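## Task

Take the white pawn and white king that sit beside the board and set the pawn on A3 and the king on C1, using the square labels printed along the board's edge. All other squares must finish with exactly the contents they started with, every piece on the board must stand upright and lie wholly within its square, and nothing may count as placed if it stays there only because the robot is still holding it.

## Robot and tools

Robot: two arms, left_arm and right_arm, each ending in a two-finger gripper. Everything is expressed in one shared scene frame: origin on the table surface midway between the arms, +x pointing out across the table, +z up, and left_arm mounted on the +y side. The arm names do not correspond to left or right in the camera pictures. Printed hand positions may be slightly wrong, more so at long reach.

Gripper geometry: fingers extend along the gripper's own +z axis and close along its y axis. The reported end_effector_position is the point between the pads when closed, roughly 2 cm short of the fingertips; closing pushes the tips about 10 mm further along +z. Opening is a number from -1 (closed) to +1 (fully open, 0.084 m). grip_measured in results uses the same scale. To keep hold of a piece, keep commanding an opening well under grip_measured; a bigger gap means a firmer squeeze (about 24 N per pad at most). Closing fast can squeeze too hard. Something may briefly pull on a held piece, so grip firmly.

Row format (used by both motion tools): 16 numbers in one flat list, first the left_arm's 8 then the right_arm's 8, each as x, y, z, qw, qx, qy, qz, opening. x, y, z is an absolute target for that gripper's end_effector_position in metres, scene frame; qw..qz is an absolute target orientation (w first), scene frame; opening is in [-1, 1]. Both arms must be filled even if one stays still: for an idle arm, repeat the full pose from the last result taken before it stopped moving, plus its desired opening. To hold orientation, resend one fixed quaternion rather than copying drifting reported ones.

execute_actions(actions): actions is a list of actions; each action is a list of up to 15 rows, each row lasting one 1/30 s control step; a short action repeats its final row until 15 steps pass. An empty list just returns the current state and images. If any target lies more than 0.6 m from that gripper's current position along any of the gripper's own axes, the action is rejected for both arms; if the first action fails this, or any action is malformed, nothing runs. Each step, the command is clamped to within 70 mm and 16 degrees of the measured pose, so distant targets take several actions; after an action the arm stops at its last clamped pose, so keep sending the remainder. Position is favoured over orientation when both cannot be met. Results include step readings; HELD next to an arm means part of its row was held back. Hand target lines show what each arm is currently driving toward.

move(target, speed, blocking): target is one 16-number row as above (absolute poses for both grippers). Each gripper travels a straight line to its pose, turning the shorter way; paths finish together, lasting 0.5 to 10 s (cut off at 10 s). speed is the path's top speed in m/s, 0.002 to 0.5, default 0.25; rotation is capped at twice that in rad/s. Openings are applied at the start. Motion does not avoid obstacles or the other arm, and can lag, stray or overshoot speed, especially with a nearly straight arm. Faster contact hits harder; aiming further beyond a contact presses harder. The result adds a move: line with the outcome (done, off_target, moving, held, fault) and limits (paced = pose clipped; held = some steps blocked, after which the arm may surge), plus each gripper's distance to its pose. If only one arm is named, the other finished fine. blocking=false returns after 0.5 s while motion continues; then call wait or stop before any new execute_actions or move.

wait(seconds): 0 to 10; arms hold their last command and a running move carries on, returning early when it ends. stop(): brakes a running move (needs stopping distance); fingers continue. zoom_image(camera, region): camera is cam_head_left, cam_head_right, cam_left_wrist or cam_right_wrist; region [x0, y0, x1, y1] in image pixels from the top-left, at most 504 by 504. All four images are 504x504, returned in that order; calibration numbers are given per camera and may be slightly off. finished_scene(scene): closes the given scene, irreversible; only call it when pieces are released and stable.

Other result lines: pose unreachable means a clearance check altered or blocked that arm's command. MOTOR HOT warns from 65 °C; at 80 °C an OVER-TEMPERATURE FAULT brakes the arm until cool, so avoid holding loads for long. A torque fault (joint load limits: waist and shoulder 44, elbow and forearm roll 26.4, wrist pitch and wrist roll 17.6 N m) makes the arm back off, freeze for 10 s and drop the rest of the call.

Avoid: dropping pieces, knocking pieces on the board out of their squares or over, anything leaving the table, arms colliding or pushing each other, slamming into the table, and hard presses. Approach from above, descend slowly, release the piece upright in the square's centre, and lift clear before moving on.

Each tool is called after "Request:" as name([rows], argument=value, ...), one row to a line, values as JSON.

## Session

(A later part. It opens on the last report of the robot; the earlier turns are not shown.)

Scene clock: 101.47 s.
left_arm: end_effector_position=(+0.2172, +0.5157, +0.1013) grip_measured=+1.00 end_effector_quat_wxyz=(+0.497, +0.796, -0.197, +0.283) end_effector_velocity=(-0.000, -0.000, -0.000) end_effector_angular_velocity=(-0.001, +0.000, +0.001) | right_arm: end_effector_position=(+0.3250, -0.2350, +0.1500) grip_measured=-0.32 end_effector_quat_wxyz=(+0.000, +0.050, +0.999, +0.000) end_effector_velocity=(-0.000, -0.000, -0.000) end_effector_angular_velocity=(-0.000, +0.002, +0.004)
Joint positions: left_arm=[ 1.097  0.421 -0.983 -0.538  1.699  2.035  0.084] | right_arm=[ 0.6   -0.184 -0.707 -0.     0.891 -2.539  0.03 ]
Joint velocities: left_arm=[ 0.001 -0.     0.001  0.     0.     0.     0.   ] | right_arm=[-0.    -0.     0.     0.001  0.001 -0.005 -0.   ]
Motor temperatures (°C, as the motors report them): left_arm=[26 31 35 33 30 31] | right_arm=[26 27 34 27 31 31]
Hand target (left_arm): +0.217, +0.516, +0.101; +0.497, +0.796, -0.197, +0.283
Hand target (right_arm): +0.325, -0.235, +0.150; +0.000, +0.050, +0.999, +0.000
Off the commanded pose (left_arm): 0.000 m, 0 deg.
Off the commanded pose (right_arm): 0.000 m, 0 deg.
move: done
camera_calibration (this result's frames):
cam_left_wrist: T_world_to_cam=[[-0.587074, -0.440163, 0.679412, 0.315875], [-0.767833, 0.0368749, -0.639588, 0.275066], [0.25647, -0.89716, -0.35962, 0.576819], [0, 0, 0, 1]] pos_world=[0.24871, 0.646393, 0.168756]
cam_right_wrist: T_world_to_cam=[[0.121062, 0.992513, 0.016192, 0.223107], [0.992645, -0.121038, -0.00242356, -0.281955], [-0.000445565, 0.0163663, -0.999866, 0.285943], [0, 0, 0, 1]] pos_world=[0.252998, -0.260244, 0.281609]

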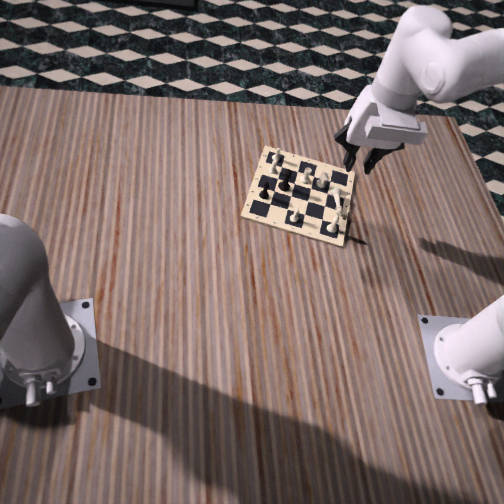

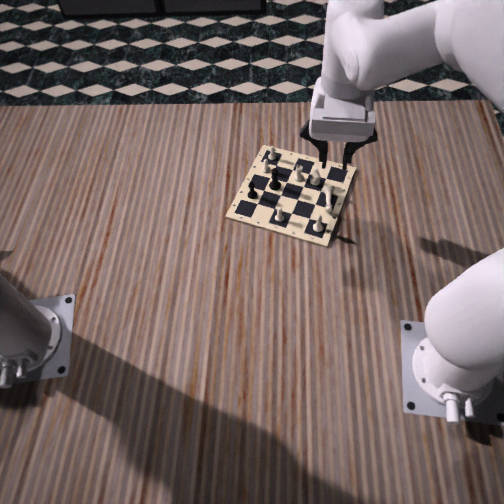

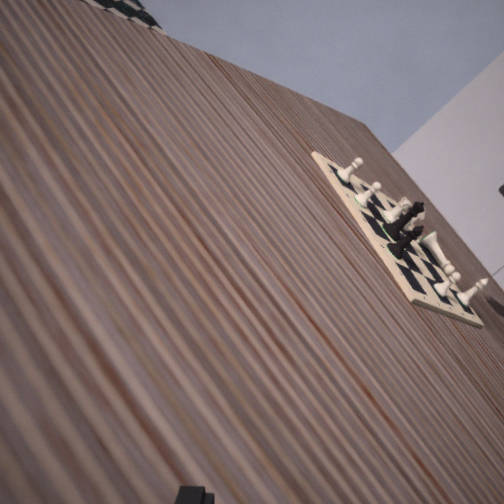

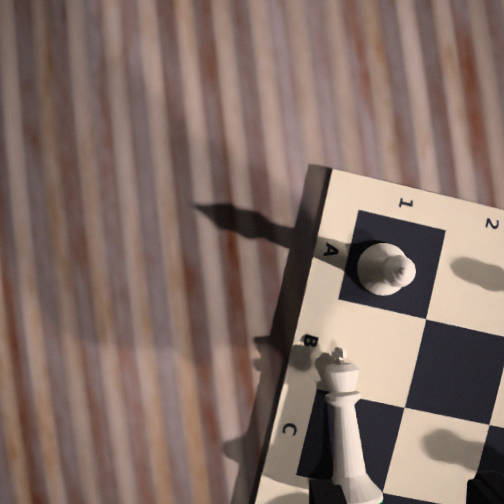

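Request:
move(target=[0.2172,0.5157,0.1013,0.497,0.796,-0.197,0.283,1,0.311,-0.234,0.08,0.174,0,0.985,0,-0.3])

Request:
move(target=[0.2172,0.5157,0.1013,0.497,0.796,-0.197,0.283,1,0.311,-0.234,0.029,0.174,0,0.985,0,-0.3], speed=0.05)

Request:
move(target=[0.2172,0.5157,0.1013,0.497,0.796,-0.197,0.283,1,0.311,-0.234,0.029,0.174,0,0.985,0,-1])

Request:
move(target=[0.2172,0.5157,0.1013,0.497,0.796,-0.197,0.283,1,0.311,-0.234,0.16,0.174,0,0.985,0,-1], speed=0.12)

Request:
move(target=[0.2172,0.5157,0.1013,0.497,0.796,-0.197,0.283,1,0.332,-0.244,0.2,0,0.866,0.5,0,-1], speed=0.5)

Request:
move(target=[0.2172,0.5157,0.1013,0.497,0.796,-0.197,0.283,1,0.332,-0.244,0.12,-0.3045,0.687,0.3965,0.527,-1])

Scene clock: 122.97 s.
left_arm: end_effector_position=(+0.2172, +0.5157, +0.1013) grip_measured=+1.00 end_effector_quat_wxyz=(+0.497, +0.796, -0.197, +0.283) end_effector_velocity=(+0.000, +0.001, +0.000) end_effector_angular_velocity=(+0.002, -0.000, -0.000) | right_arm: end_effector_position=(+0.3111, -0.2339, +0.0803) grip_measured=-0.32 end_effector_quat_wxyz=(+0.174, +0.000, +0.985, +0.001) end_effector_velocity=(-0.002, -0.002, -0.002) end_effector_angular_velocity=(-0.005, +0.001, -0.004)
Joint positions: left_arm=[ 1.097  0.421 -0.983 -0.538  1.699  2.035  0.084] | right_arm=[ 0.621 -0.191 -0.358 -0.623  0.296 -2.042  0.03 ]
Joint velocities: left_arm=[-0.001 -0.    -0.002 -0.    -0.001 -0.     0.   ] | right_arm=[-0.001  0.001  0.004 -0.017  0.001  0.018  0.   ]
Motor temperatures (°C, as the motors report them): left_arm=[26 31 35 33 30 31] | right_arm=[26 27 34 27 31 31]
Hand target (left_arm): +0.217, +0.516, +0.101; +0.497, +0.796, -0.197, +0.283
Hand target (right_arm): +0.311, -0.234, +0.080; +0.174, -0.000, +0.985, +0.000
Off the commanded pose (left_arm): 0.000 m, 0 deg.
Off the commanded pose (right_arm): 0.000 m, 0 deg.
move: done
camera_calibration (this result's frames):
cam_left_wrist: T_world_to_cam=[[-0.587074, -0.440163, 0.679412, 0.315875], [-0.767833, 0.0368751, -0.639588, 0.275066], [0.25647, -0.89716, -0.35962, 0.576819], [0, 0, 0, 1]] pos_world=[0.24871, 0.646393, 0.168756]
cam_right_wrist: T_world_to_cam=[[0.014196, 0.999614, 0.0238844, 0.259106], [0.940318, -0.0214687, 0.33962, -0.256018], [0.340001, 0.0176377, -0.94026, 0.105817], [0, 0, 0, 1]] pos_world=[0.201082, -0.266369, 0.180255]

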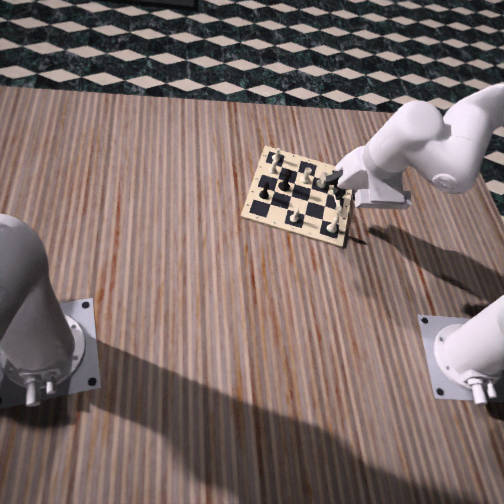

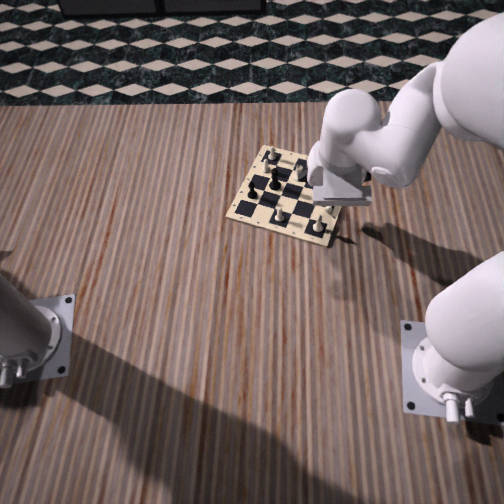

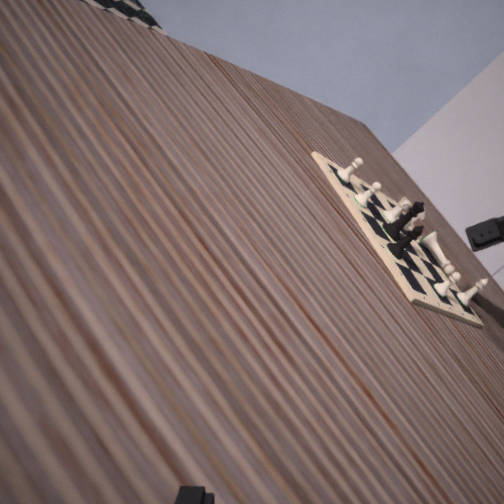

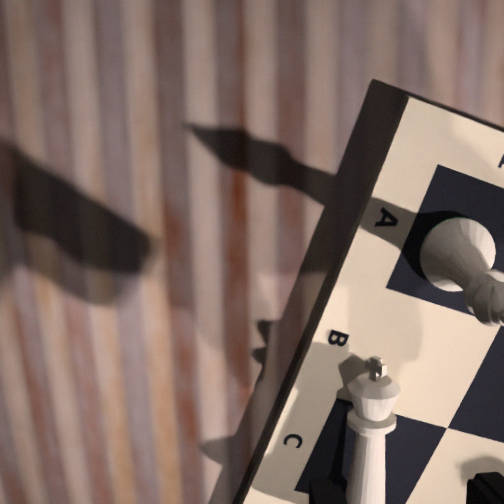

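Scene clock: 124.30 s.
left_arm: end_effector_position=(+0.2172, +0.5157, +0.1013) grip_measured=+1.00 end_effector_quat_wxyz=(+0.497, +0.796, -0.197, +0.283) end_effector_velocity=(+0.000, -0.000, -0.000) end_effector_angular_velocity=(-0.001, -0.000, +0.001) | right_arm: end_effector_position=(+0.3117, -0.2335, +0.0299) grip_measured=-0.32 end_effector_quat_wxyz=(+0.175, +0.000, +0.985, +0.001) end_effector_velocity=(-0.000, -0.000, -0.000) end_effector_angular_velocity=(+0.001, -0.005, -0.002)
Joint positions: left_arm=[ 1.097  0.421 -0.983 -0.538  1.699  2.035  0.084] | right_arm=[ 0.542  0.025 -0.423 -1.091  0.166 -1.635  0.03 ]
Joint velocities: left_arm=[-0.    -0.     0.001 -0.001 -0.     0.     0.   ] | right_arm=[-0.002  0.001 -0.001 -0.03  -0.001  0.03   0.   ]
Motor temperatures (°C, as the motors report them): left_arm=[26 31 35 33 30 31] | right_arm=[26 27 34 27 31 31]
Hand target (left_arm): +0.217, +0.516, +0.101; +0.497, +0.796, -0.197, +0.283
Hand target (right_arm): +0.311, -0.234, +0.029; +0.174, +0.000, +0.985, +0.000
Off the commanded pose (left_arm): 0.000 m, 0 deg.
Off the commanded pose (right_arm): 0.001 m, 0 deg.
move: done
camera_calibration (this result's frames):
cam_left_wrist: T_world_to_cam=[[-0.587074, -0.440163, 0.679412, 0.315875], [-0.767833, 0.0368749, -0.639588, 0.275066], [0.25647, -0.89716, -0.35962, 0.576819], [0, 0, 0, 1]] pos_world=[0.24871, 0.646393, 0.168756]
cam_right_wrist: T_world_to_cam=[[0.0142345, 0.999612, 0.0239312, 0.259845], [0.939736, -0.0215509, 0.34122, -0.239347], [0.341604, 0.0176319, -0.939679, 0.0576223], [0, 0, 0, 1]] pos_world=[0.20154, -0.265918, 0.129598]

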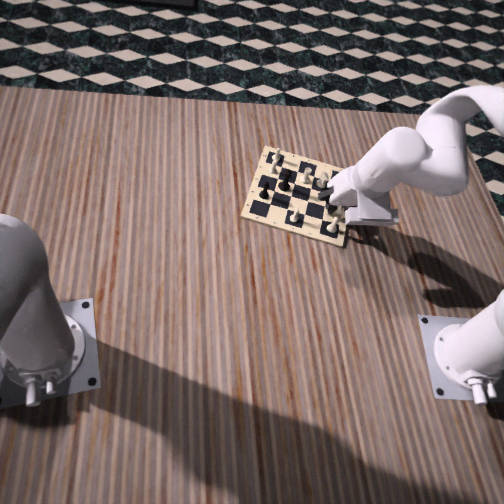

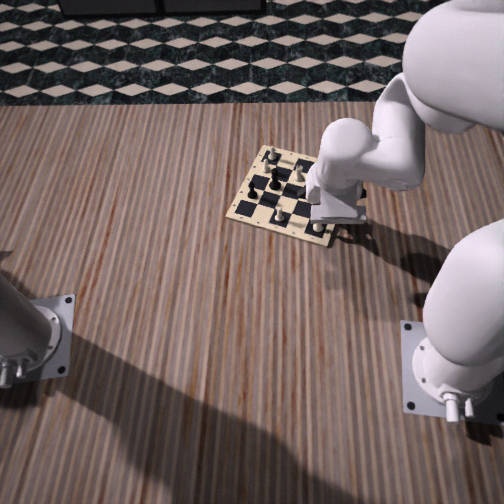

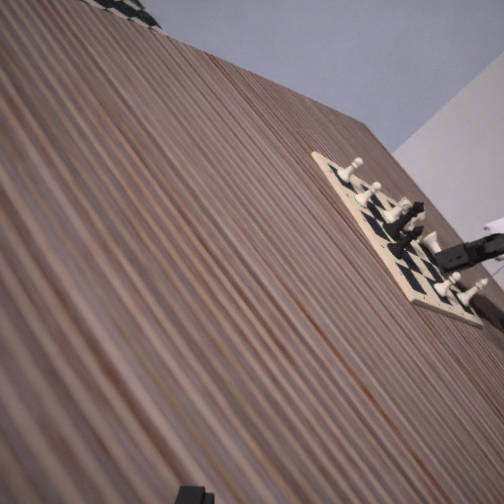

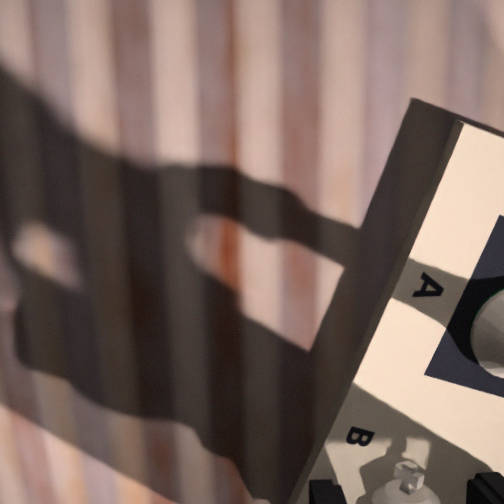

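Scene clock: 125.00 s.
left_arm: end_effector_position=(+0.2172, +0.5157, +0.1013) grip_measured=+1.00 end_effector_quat_wxyz=(+0.497, +0.796, -0.197, +0.283) end_effector_velocity=(+0.000, -0.001, -0.000) end_effector_angular_velocity=(-0.001, +0.000, -0.001) | right_arm: end_effector_position=(+0.3117, -0.2335, +0.0298) grip_measured=-0.69 end_effector_quat_wxyz=(+0.175, +0.000, +0.985, +0.001) end_effector_velocity=(-0.001, -0.001, -0.001) end_effector_angular_velocity=(-0.001, +0.002, +0.000)
Joint positions: left_arm=[ 1.097  0.421 -0.983 -0.538  1.699  2.035  0.084] | right_arm=[ 0.542  0.026 -0.423 -1.094  0.166 -1.632  0.014]
Joint velocities: left_arm=[-0.001  0.     0.001  0.    -0.    -0.     0.   ] | right_arm=[-0.001  0.001  0.001 -0.001  0.     0.     0.   ]
Motor temperatures (°C, as the motors report them): left_arm=[26 31 35 33 30 31] | right_arm=[26 27 34 27 31 31]
Hand target (left_arm): +0.217, +0.516, +0.101; +0.497, +0.796, -0.197, +0.283
Hand target (right_arm): +0.311, -0.234, +0.029; +0.174, +0.000, +0.985, -0.000
Off the commanded pose (left_arm): 0.000 m, 0 deg.
Off the commanded pose (right_arm): 0.001 m, 0 deg.
move: done
camera_calibration (this result's frames):
cam_left_wrist: T_world_to_cam=[[-0.587074, -0.440163, 0.679412, 0.315875], [-0.767833, 0.0368753, -0.639588, 0.275066], [0.256469, -0.89716, -0.35962, 0.57682], [0, 0, 0, 1]] pos_world=[0.24871, 0.646393, 0.168756]
cam_right_wrist: T_world_to_cam=[[0.0140829, 0.999615, 0.0238908, 0.25989], [0.939575, -0.0214031, 0.341674, -0.239282], [0.342054, 0.0176354, -0.939515, 0.0573755], [0, 0, 0, 1]] pos_world=[0.201538, -0.265923, 0.129452]

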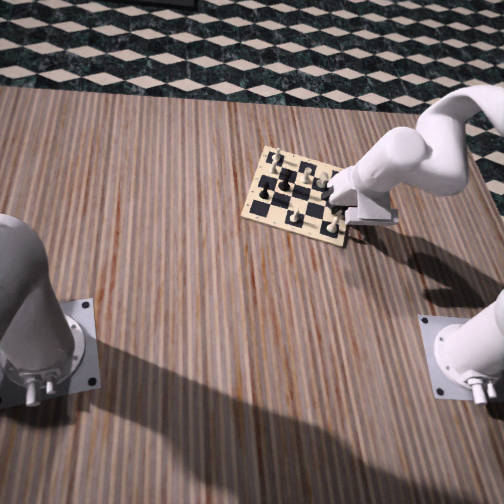

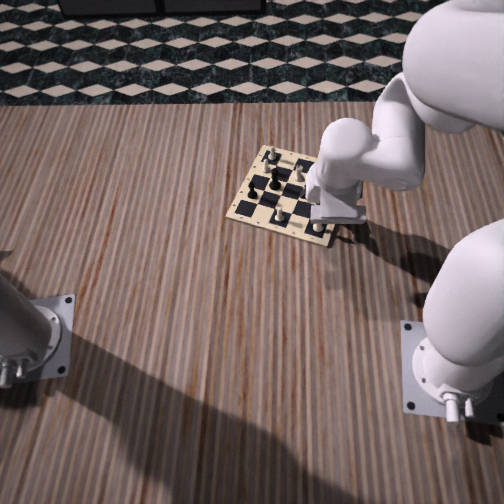

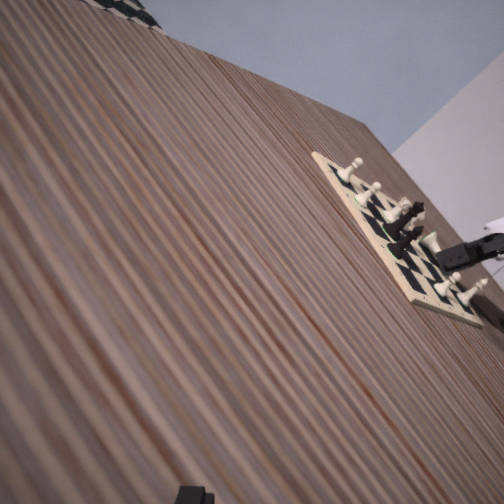

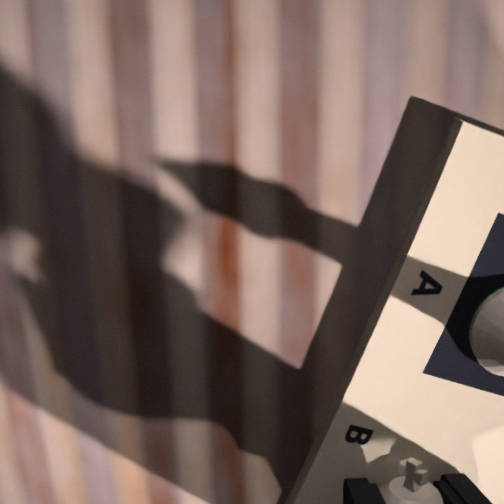

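Scene clock: 126.47 s.
left_arm: end_effector_position=(+0.2172, +0.5157, +0.1013) grip_measured=+1.00 end_effector_quat_wxyz=(+0.497, +0.796, -0.197, +0.283) end_effector_velocity=(+0.000, +0.001, +0.000) end_effector_angular_velocity=(+0.002, -0.001, +0.001) | right_arm: end_effector_position=(+0.3109, -0.2342, +0.1596) grip_measured=-0.69 end_effector_quat_wxyz=(+0.174, -0.000, +0.985, -0.000) end_effector_velocity=(+0.002, +0.002, +0.003) end_effector_angular_velocity=(+0.005, -0.006, +0.001)
Joint positions: left_arm=[ 1.097  0.421 -0.983 -0.538  1.699  2.035  0.084] | right_arm=[ 0.688 -0.435 -0.413 -0.354  0.583 -2.28   0.014]
Joint velocities: left_arm=[ 0.001 -0.    -0.002 -0.     0.     0.     0.   ] | right_arm=[ 0.001 -0.003 -0.004  0.002 -0.001 -0.001  0.   ]
Motor temperatures (°C, as the motors report them): left_arm=[26 31 35 33 30 31] | right_arm=[26 27 34 27 31 31]
Hand target (left_arm): +0.217, +0.516, +0.101; +0.497, +0.796, -0.197, +0.283
Hand target (right_arm): +0.311, -0.234, +0.160; +0.174, -0.000, +0.985, +0.000
Off the commanded pose (left_arm): 0.000 m, 0 deg.
Off the commanded pose (right_arm): 0.000 m, 0 deg.
move: done
camera_calibration (this result's frames):
cam_left_wrist: T_world_to_cam=[[-0.587074, -0.440163, 0.679412, 0.315875], [-0.767833, 0.0368749, -0.639588, 0.275066], [0.25647, -0.89716, -0.35962, 0.576819], [0, 0, 0, 1]] pos_world=[0.24871, 0.646393, 0.168756]
cam_right_wrist: T_world_to_cam=[[0.0141298, 0.999666, 0.0216351, 0.257828], [0.940372, -0.0206397, 0.339522, -0.282634], [0.339855, 0.0155477, -0.940349, 0.179988], [0, 0, 0, 1]] pos_world=[0.200968, -0.266374, 0.259634]

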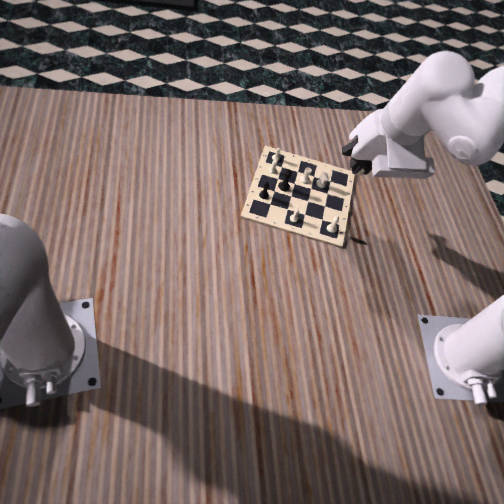

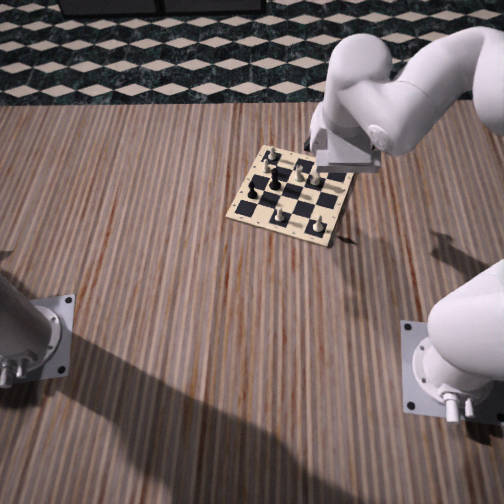

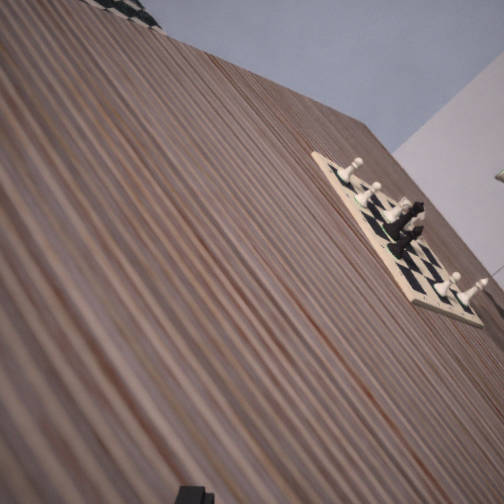

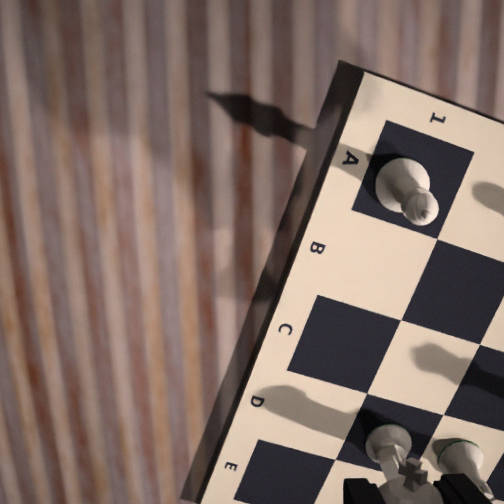

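Scene clock: 129.07 s.
left_arm: end_effector_position=(+0.2172, +0.5157, +0.1013) grip_measured=+1.00 end_effector_quat_wxyz=(+0.497, +0.796, -0.197, +0.283) end_effector_velocity=(+0.000, -0.000, +0.000) end_effector_angular_velocity=(+0.000, -0.000, +0.000) | right_arm: end_effector_position=(+0.3321, -0.2439, +0.1998) grip_measured=-0.69 end_effector_quat_wxyz=(+0.000, +0.866, +0.500, -0.000) end_effector_velocity=(+0.000, -0.000, +0.000) end_effector_angular_velocity=(+0.001, -0.000, -0.004)
Joint positions: left_arm=[ 1.097  0.421 -0.983 -0.538  1.699  2.035  0.084] | right_arm=[ 0.572 -0.246 -0.8   -0.001  1.046 -0.572  0.014]
Joint velocities: left_arm=[-0.    -0.    -0.    -0.001 -0.    -0.     0.   ] | right_arm=[-0.001  0.    -0.001  0.001 -0.     0.003 -0.   ]
Motor temperatures (°C, as the motors report them): left_arm=[26 31 35 33 30 31] | right_arm=[26 27 34 27 31 31]
Hand target (left_arm): +0.217, +0.516, +0.101; +0.497, +0.796, -0.197, +0.283
Hand target (right_arm): +0.332, -0.244, +0.200; +0.000, +0.866, +0.500, -0.000
Off the commanded pose (left_arm): 0.000 m, 0 deg.
Off the commanded pose (right_arm): 0.000 m, 0 deg.
move: done
camera_calibration (this result's frames):
cam_left_wrist: T_world_to_cam=[[-0.587074, -0.440163, 0.679412, 0.315875], [-0.767833, 0.0368751, -0.639588, 0.275066], [0.25647, -0.89716, -0.35962, 0.576819], [0, 0, 0, 1]] pos_world=[0.24871, 0.646393, 0.168756]
cam_right_wrist: T_world_to_cam=[[0.855289, -0.517876, 0.0168958, -0.382111], [-0.517919, -0.855427, -0.00206883, 0.032506], [0.0155245, -0.00698122, -0.999855, 0.324864], [0, 0, 0, 1]] pos_world=[0.338607, -0.167812, 0.33134]

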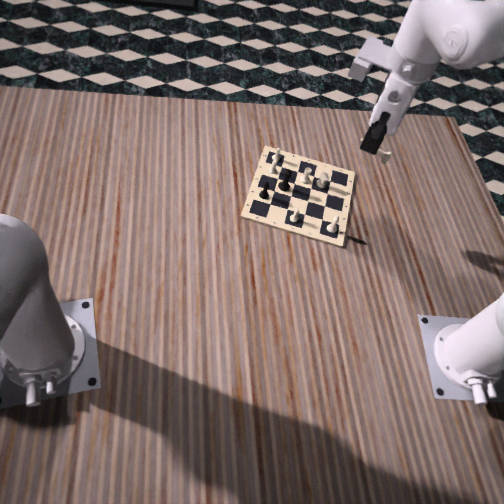

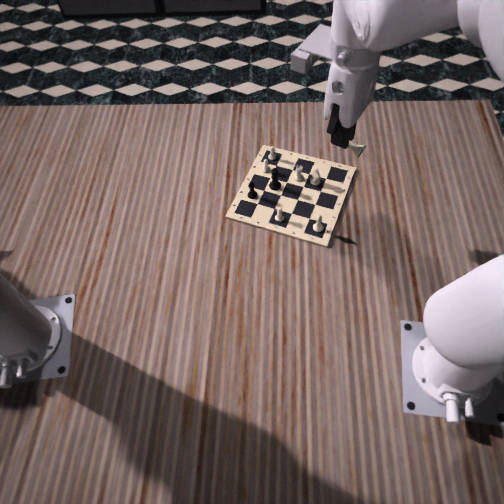

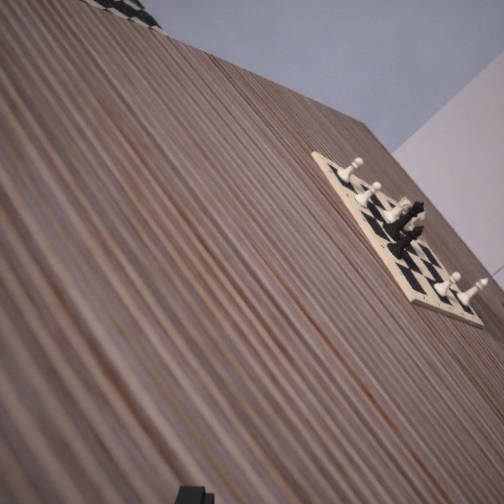

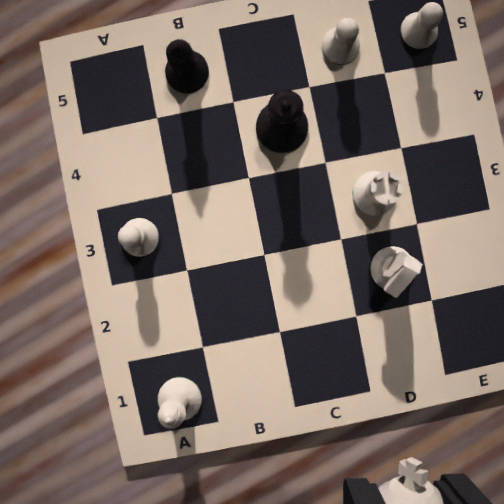

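Scene clock: 132.10 s.
left_arm: end_effector_position=(+0.2172, +0.5157, +0.1013) grip_measured=+1.00 end_effector_quat_wxyz=(+0.497, +0.796, -0.197, +0.283) end_effector_velocity=(+0.000, +0.000, +0.000) end_effector_angular_velocity=(+0.001, +0.000, -0.001) | right_arm: end_effector_position=(+0.3322, -0.2447, +0.1200) grip_measured=-0.69 end_effector_quat_wxyz=(-0.305, +0.688, +0.397, +0.526) end_effector_velocity=(-0.001, -0.000, -0.001) end_effector_angular_velocity=(+0.001, +0.002, +0.001)
Joint positions: left_arm=[ 1.097  0.421 -0.983 -0.538  1.699  2.035  0.084] | right_arm=[ 0.081 -0.067 -0.262  1.972  1.161 -2.826  0.014]
Joint velocities: left_arm=[-0.001 -0.    -0.001  0.001  0.    -0.     0.   ] | right_arm=[-0.002  0.003  0.002 -0.001  0.003 -0.003 -0.   ]
Motor temperatures (°C, as the motors report them): left_arm=[26 31 35 33 30 31] | right_arm=[26 27 34 27 31 31]
Hand target (left_arm): +0.217, +0.516, +0.101; +0.497, +0.796, -0.197, +0.283
Hand target (right_arm): +0.332, -0.245, +0.120; -0.305, +0.688, +0.397, +0.526
Off the commanded pose (left_arm): 0.000 m, 0 deg.
Off the commanded pose (right_arm): 0.001 m, 0 deg.
move: done
camera_calibration (this result's frames):
cam_left_wrist: T_world_to_cam=[[-0.587074, -0.440163, 0.679412, 0.315875], [-0.767833, 0.0368752, -0.639588, 0.275066], [0.256469, -0.89716, -0.35962, 0.576819], [0, 0, 0, 1]] pos_world=[0.24871, 0.646393, 0.168756]
cam_right_wrist: T_world_to_cam=[[0.855622, -0.517288, -0.0180336, -0.377077], [-0.148797, -0.21245, -0.965777, 0.182127], [0.495753, 0.829023, -0.258747, 0.20118], [0, 0, 0, 1]] pos_world=[0.25, -0.323148, 0.221148]

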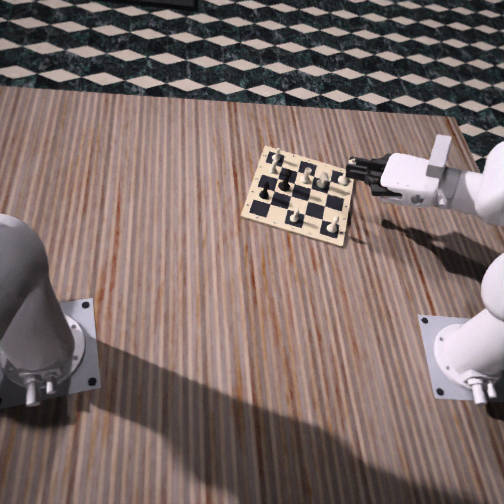

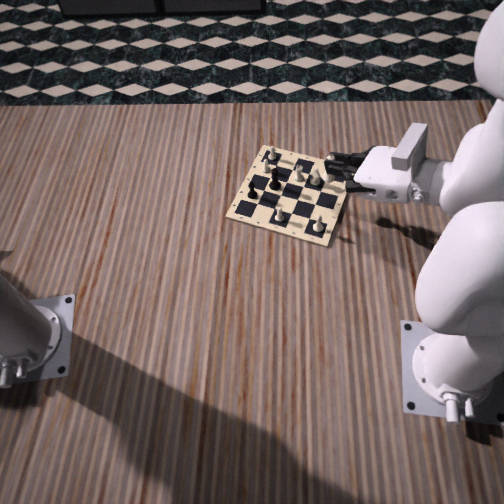

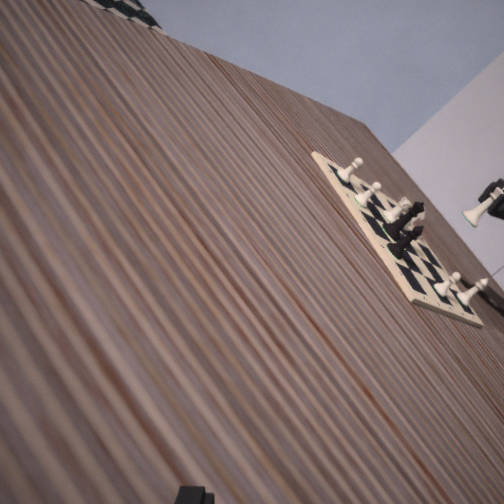

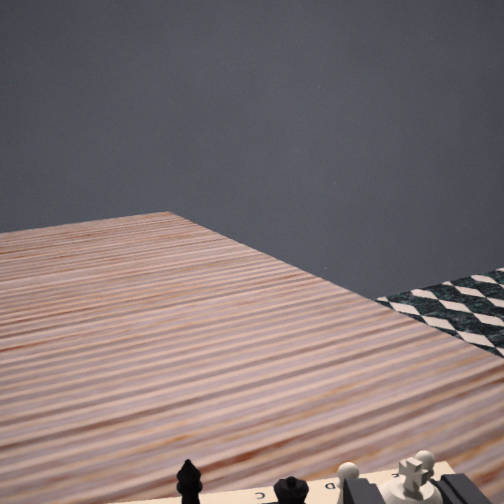

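Request:
move(target=[0.2172,0.5157,0.1013,0.497,0.796,-0.197,0.283,1,0.332,-0.244,0.06,-0.3045,0.687,0.3965,0.527,-1], speed=0.06)

Request:
zoom_image(camera="cam_head_left", region=[285, 150, 385, 250])

Request:
zoom_image(camera="cam_left_wrist", region=[384, 190, 504, 310])

Scene clock: 143.40 s.
left_arm: end_effector_position=(+0.2172, +0.5157, +0.1013) grip_measured=+1.00 end_effector_quat_wxyz=(+0.497, +0.796, -0.197, +0.283) end_effector_velocity=(-0.000, +0.000, +0.000) end_effector_angular_velocity=(-0.000, +0.000, +0.001) | right_arm: end_effector_position=(+0.3320, -0.2440, +0.0601) grip_measured=-0.69 end_effector_quat_wxyz=(-0.304, +0.687, +0.397, +0.527) end_effector_velocity=(+0.000, +0.000, +0.000) end_effector_angular_velocity=(-0.000, -0.002, +0.000)
Joint positions: left_arm=[ 1.097  0.421 -0.983 -0.538  1.699  2.035  0.084] | right_arm=[ 0.054  0.239 -0.345  2.023  1.262 -3.044  0.014]
Joint velocities: left_arm=[ 0.001 -0.     0.     0.     0.    -0.     0.   ] | right_arm=[-0.     0.    -0.001  0.     0.001 -0.002  0.   ]
Motor temperatures (°C, as the motors report them): left_arm=[26 31 35 33 30 31] | right_arm=[26 27 33 27 31 31]
Hand target (left_arm): +0.217, +0.516, +0.101; +0.497, +0.796, -0.197, +0.283
Hand target (right_arm): +0.332, -0.244, +0.060; -0.305, +0.687, +0.397, +0.527
Off the commanded pose (left_arm): 0.000 m, 0 deg.
Off the commanded pose (right_arm): 0.000 m, 0 deg.
move: done
camera_calibration (this result's frames):
cam_left_wrist: T_world_to_cam=[[-0.587074, -0.440163, 0.679412, 0.315875], [-0.767833, 0.0368748, -0.639588, 0.275066], [0.25647, -0.89716, -0.35962, 0.576819], [0, 0, 0, 1]] pos_world=[0.24871, 0.646393, 0.168755]
cam_right_wrist: T_world_to_cam=[[0.855341, -0.517811, -0.01621, -0.377754], [-0.146249, -0.211327, -0.966412, 0.123818], [0.496993, 0.828983, -0.256487, 0.184579], [0, 0, 0, 1]] pos_world=[0.249482, -0.322451, 0.160878]

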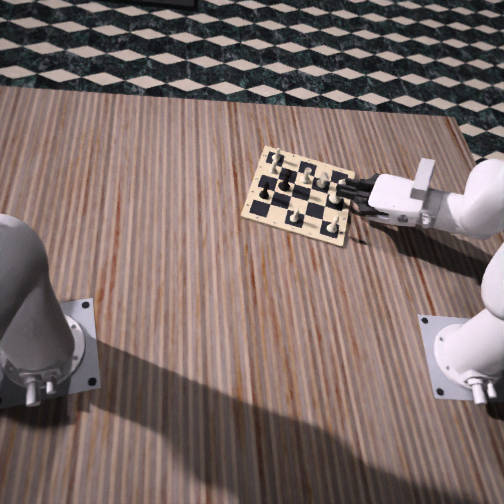

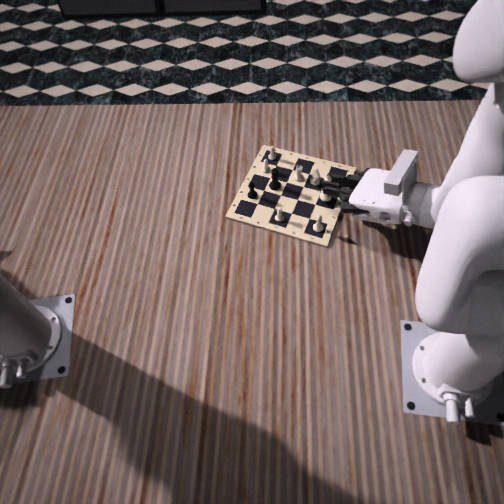

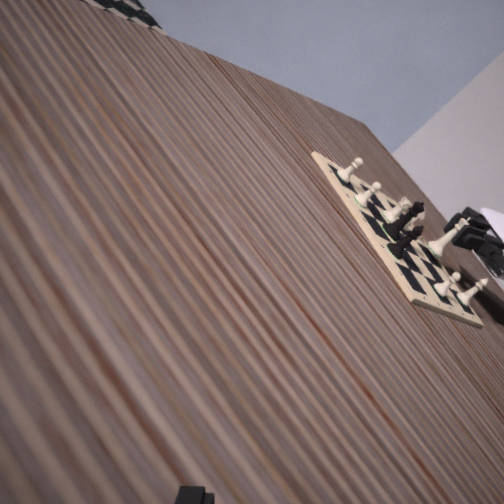

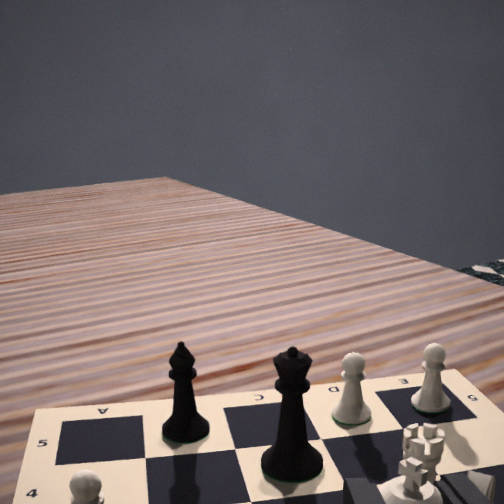

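Region (285, 150, 385, 250) of cam_head_left's 504x504 image, scaled by 5.040, with more detail than that image has.

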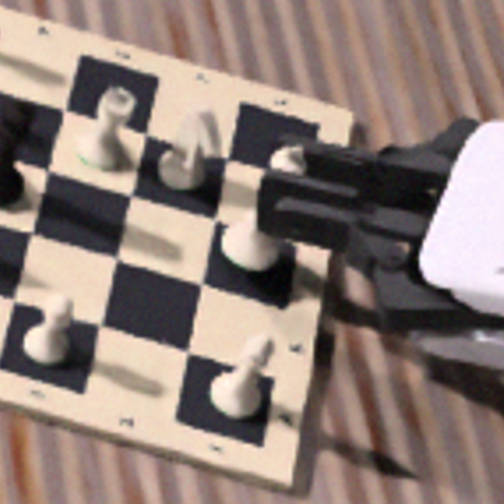

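Region (384, 190, 504, 310) of cam_left_wrist's 504x504 image, scaled by 4.200, with more detail than that image has.

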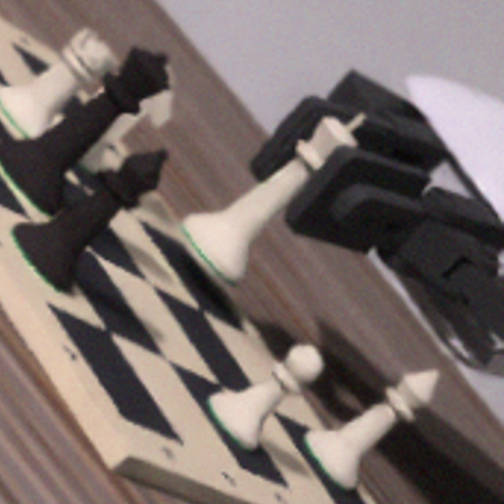

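Request:
move(target=[0.2172,0.5157,0.1013,0.497,0.796,-0.197,0.283,1,0.33,-0.247,0.053,-0.3045,0.687,0.3965,0.527,-1], speed=0.01)

Request:
move(target=[0.2172,0.5157,0.1013,0.497,0.796,-0.197,0.283,1,0.33,-0.247,0.053,-0.3045,0.687,0.3965,0.527,-0.3])

Request:
move(target=[0.2172,0.5157,0.1013,0.497,0.796,-0.197,0.283,1,0.305,-0.29,0.07,-0.3045,0.687,0.3965,0.527,-0.3], speed=0.06)

Request:
zoom_image(camera="cam_head_left", region=[285, 150, 385, 250])

Scene clock: 155.70 s.
left_arm: end_effector_position=(+0.2172, +0.5157, +0.1013) grip_measured=+1.00 end_effector_quat_wxyz=(+0.497, +0.796, -0.197, +0.283) end_effector_velocity=(-0.000, +0.001, +0.000) end_effector_angular_velocity=(+0.001, -0.000, +0.003) | right_arm: end_effector_position=(+0.3300, -0.2470, +0.0530) grip_measured=-0.69 end_effector_quat_wxyz=(-0.305, +0.687, +0.397, +0.527) end_effector_velocity=(+0.001, +0.000, +0.001) end_effector_angular_velocity=(+0.001, -0.003, +0.000)
Joint positions: left_arm=[ 1.097  0.421 -0.983 -0.538  1.699  2.035  0.084] | right_arm=[ 0.037  0.272 -0.351  2.014  1.274 -3.067  0.014]
Joint velocities: left_arm=[ 0.002 -0.    -0.001 -0.     0.    -0.     0.   ] | right_arm=[ 0.    -0.001 -0.001  0.     0.002 -0.001 -0.   ]
Motor temperatures (°C, as the motors report them): left_arm=[26 31 35 33 30 31] | right_arm=[26 27 32 27 31 31]
Hand target (left_arm): +0.217, +0.516, +0.101; +0.497, +0.796, -0.197, +0.283
Hand target (right_arm): +0.330, -0.247, +0.053; -0.305, +0.687, +0.397, +0.527
Off the commanded pose (left_arm): 0.000 m, 0 deg.
Off the commanded pose (right_arm): 0.000 m, 0 deg.
move: done
camera_calibration (this result's frames):
cam_left_wrist: T_world_to_cam=[[-0.587074, -0.440163, 0.679412, 0.315875], [-0.767833, 0.0368749, -0.639588, 0.275066], [0.25647, -0.89716, -0.35962, 0.576819], [0, 0, 0, 1]] pos_world=[0.24871, 0.646393, 0.168756]
cam_right_wrist: T_world_to_cam=[[0.855214, -0.518006, -0.0167, -0.377671], [-0.146686, -0.211019, -0.966413, 0.116293], [0.497084, 0.828939, -0.256451, 0.186223], [0, 0, 0, 1]] pos_world=[0.24748, -0.325464, 0.153837]

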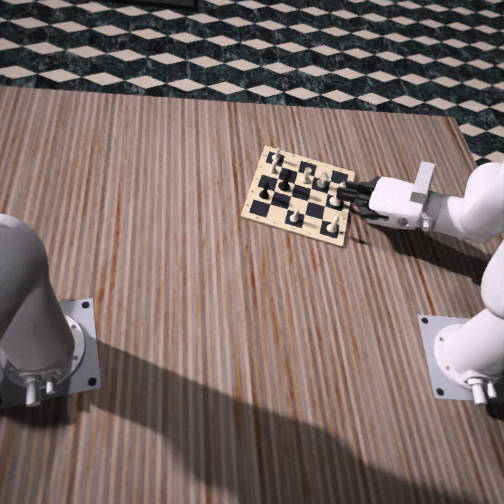

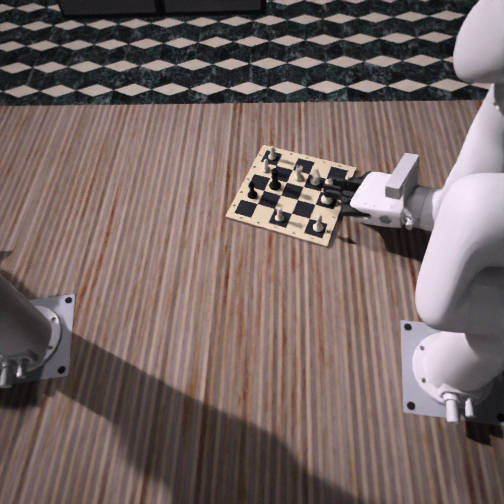

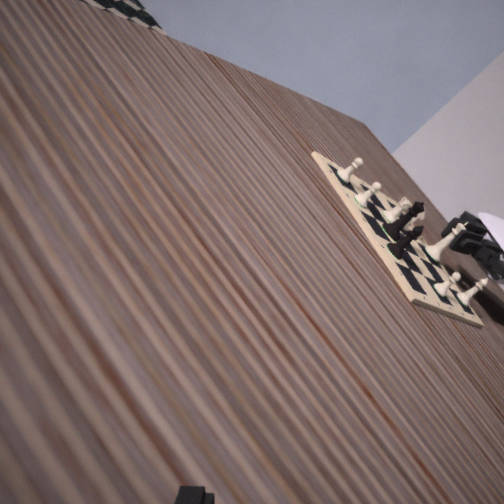

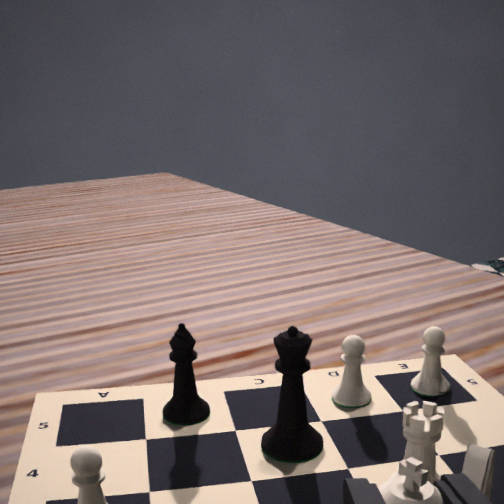

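Scene clock: 156.40 s.
left_arm: end_effector_position=(+0.2172, +0.5157, +0.1013) grip_measured=+1.00 end_effector_quat_wxyz=(+0.497, +0.796, -0.197, +0.283) end_effector_velocity=(+0.000, +0.000, -0.000) end_effector_angular_velocity=(+0.001, -0.000, -0.000) | right_arm: end_effector_position=(+0.3300, -0.2470, +0.0530) grip_measured=-0.32 end_effector_quat_wxyz=(-0.305, +0.687, +0.397, +0.527) end_effector_velocity=(-0.000, -0.000, -0.000) end_effector_angular_velocity=(-0.001, -0.000, -0.001)
Joint positions: left_arm=[ 1.097  0.421 -0.983 -0.538  1.699  2.035  0.084] | right_arm=[ 0.037  0.272 -0.351  2.014  1.275 -3.067  0.03 ]
Joint velocities: left_arm=[-0. -0. -0. -0. -0.  0.  0.] | right_arm=[-0.001 -0.     0.     0.    -0.001 -0.001 -0.   ]
Motor temperatures (°C, as the motors report them): left_arm=[26 31 35 33 30 31] | right_arm=[26 27 32 27 31 31]
Hand target (left_arm): +0.217, +0.516, +0.101; +0.497, +0.796, -0.197, +0.283
Hand target (right_arm): +0.330, -0.247, +0.053; -0.305, +0.687, +0.397, +0.527
Off the commanded pose (left_arm): 0.000 m, 0 deg.
Off the commanded pose (right_arm): 0.000 m, 0 deg.
move: done
camera_calibration (this result's frames):
cam_left_wrist: T_world_to_cam=[[-0.587074, -0.440163, 0.679412, 0.315875], [-0.767833, 0.036875, -0.639588, 0.275066], [0.25647, -0.89716, -0.35962, 0.576819], [0, 0, 0, 1]] pos_world=[0.24871, 0.646393, 0.168756]
cam_right_wrist: T_world_to_cam=[[0.855198, -0.518032, -0.0167173, -0.377683], [-0.146698, -0.210991, -0.966417, 0.116298], [0.497108, 0.82893, -0.256433, 0.186213], [0, 0, 0, 1]] pos_world=[0.247486, -0.325471, 0.153829]

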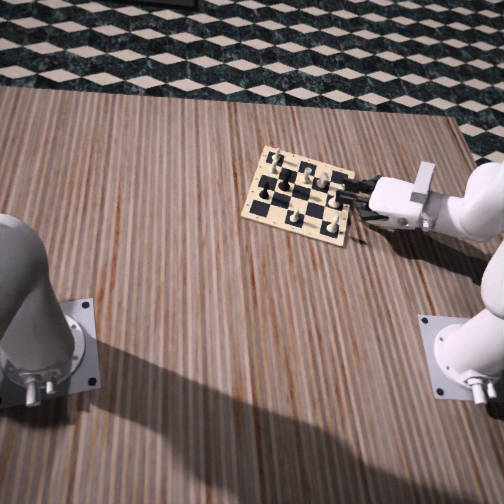

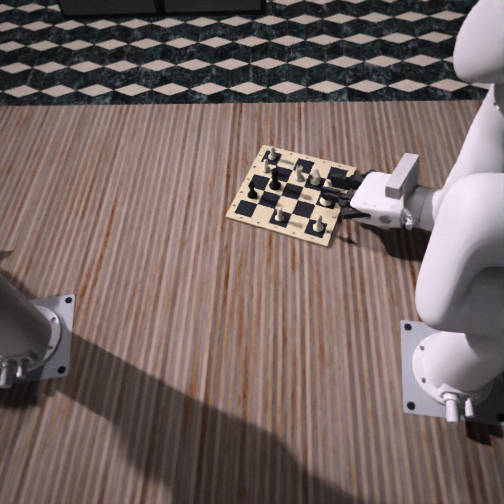

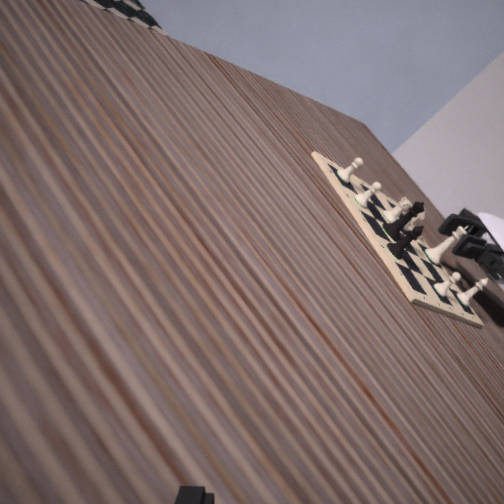

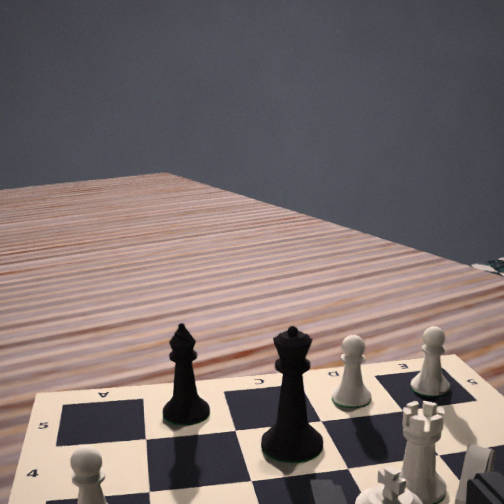

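Scene clock: 157.60 s.
left_arm: end_effector_position=(+0.2172, +0.5157, +0.1013) grip_measured=+1.00 end_effector_quat_wxyz=(+0.497, +0.796, -0.197, +0.283) end_effector_velocity=(-0.001, +0.000, -0.000) end_effector_angular_velocity=(-0.000, +0.001, +0.002) | right_arm: end_effector_position=(+0.3050, -0.2899, +0.0701) grip_measured=-0.32 end_effector_quat_wxyz=(-0.305, +0.687, +0.397, +0.527) end_effector_velocity=(-0.001, -0.000, -0.000) end_effector_angular_velocity=(+0.000, +0.001, +0.000)
Joint positions: left_arm=[ 1.097  0.421 -0.983 -0.538  1.699  2.035  0.084] | right_arm=[-0.168  0.155 -0.266  1.798  1.283 -3.029  0.03 ]
Joint velocities: left_arm=[ 0.002  0.     0.001  0.001 -0.001  0.     0.   ] | right_arm=[-0.002 -0.001  0.001 -0.002  0.     0.    -0.   ]
Motor temperatures (°C, as the motors report them): left_arm=[26 31 35 33 30 31] | right_arm=[26 27 32 27 31 31]
Hand target (left_arm): +0.217, +0.516, +0.101; +0.497, +0.796, -0.197, +0.283
Hand target (right_arm): +0.305, -0.290, +0.070; -0.305, +0.687, +0.397, +0.527
Off the commanded pose (left_arm): 0.000 m, 0 deg.
Off the commanded pose (right_arm): 0.000 m, 0 deg.
move: done
camera_calibration (this result's frames):
cam_left_wrist: T_world_to_cam=[[-0.587074, -0.440163, 0.679412, 0.315875], [-0.767833, 0.0368749, -0.639588, 0.275066], [0.25647, -0.89716, -0.35962, 0.576819], [0, 0, 0, 1]] pos_world=[0.24871, 0.646393, 0.168756]
cam_right_wrist: T_world_to_cam=[[0.855246, -0.51795, -0.0167992, -0.378252], [-0.146627, -0.210766, -0.966477, 0.120118], [0.497046, 0.829039, -0.256202, 0.238612], [0, 0, 0, 1]] pos_world=[0.22251, -0.368417, 0.17087]

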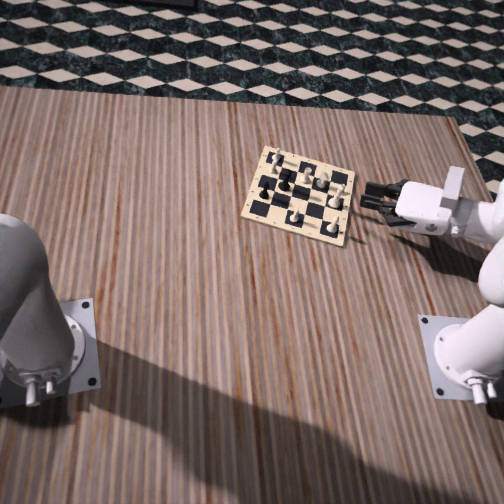

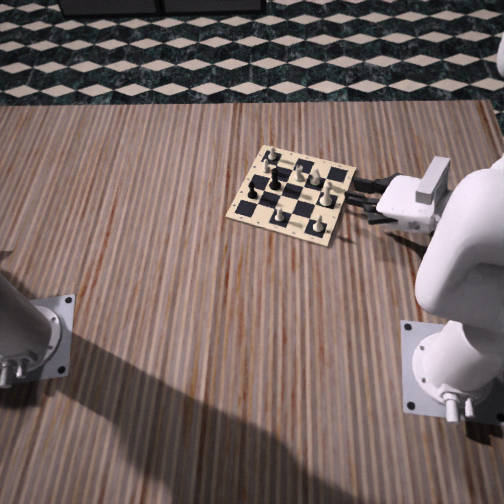

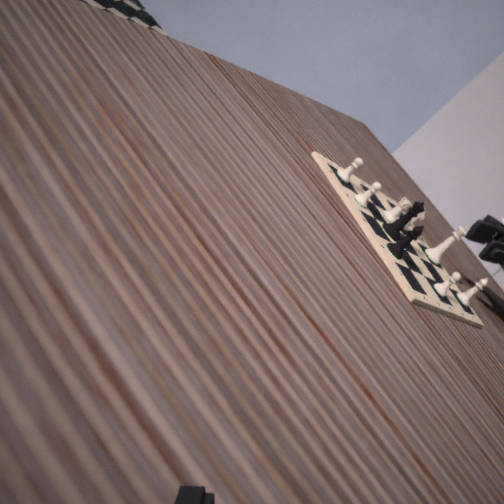

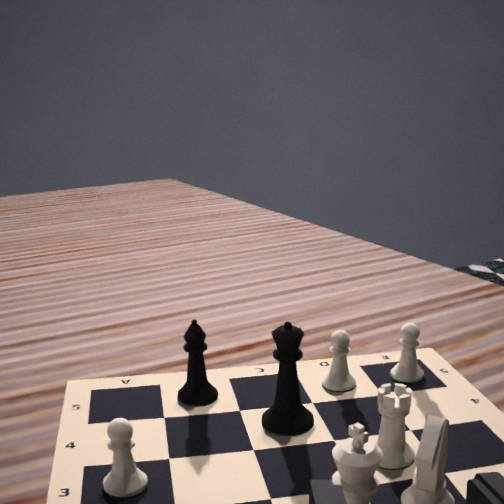

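Region (285, 150, 385, 250) of cam_head_left's 504x504 image, scaled by 5.040, with more detail than that image has.

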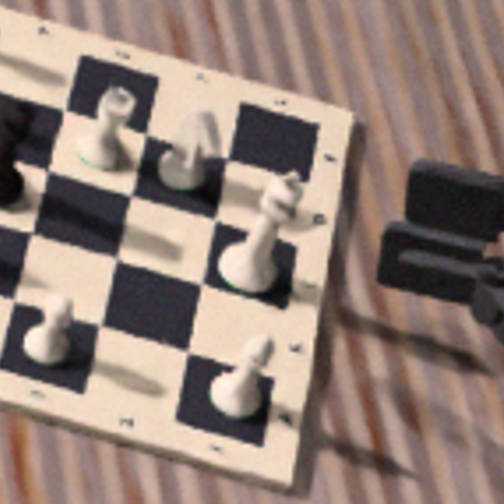

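Request:
finished_scene(scene=1)

The scene is finished: the task was done.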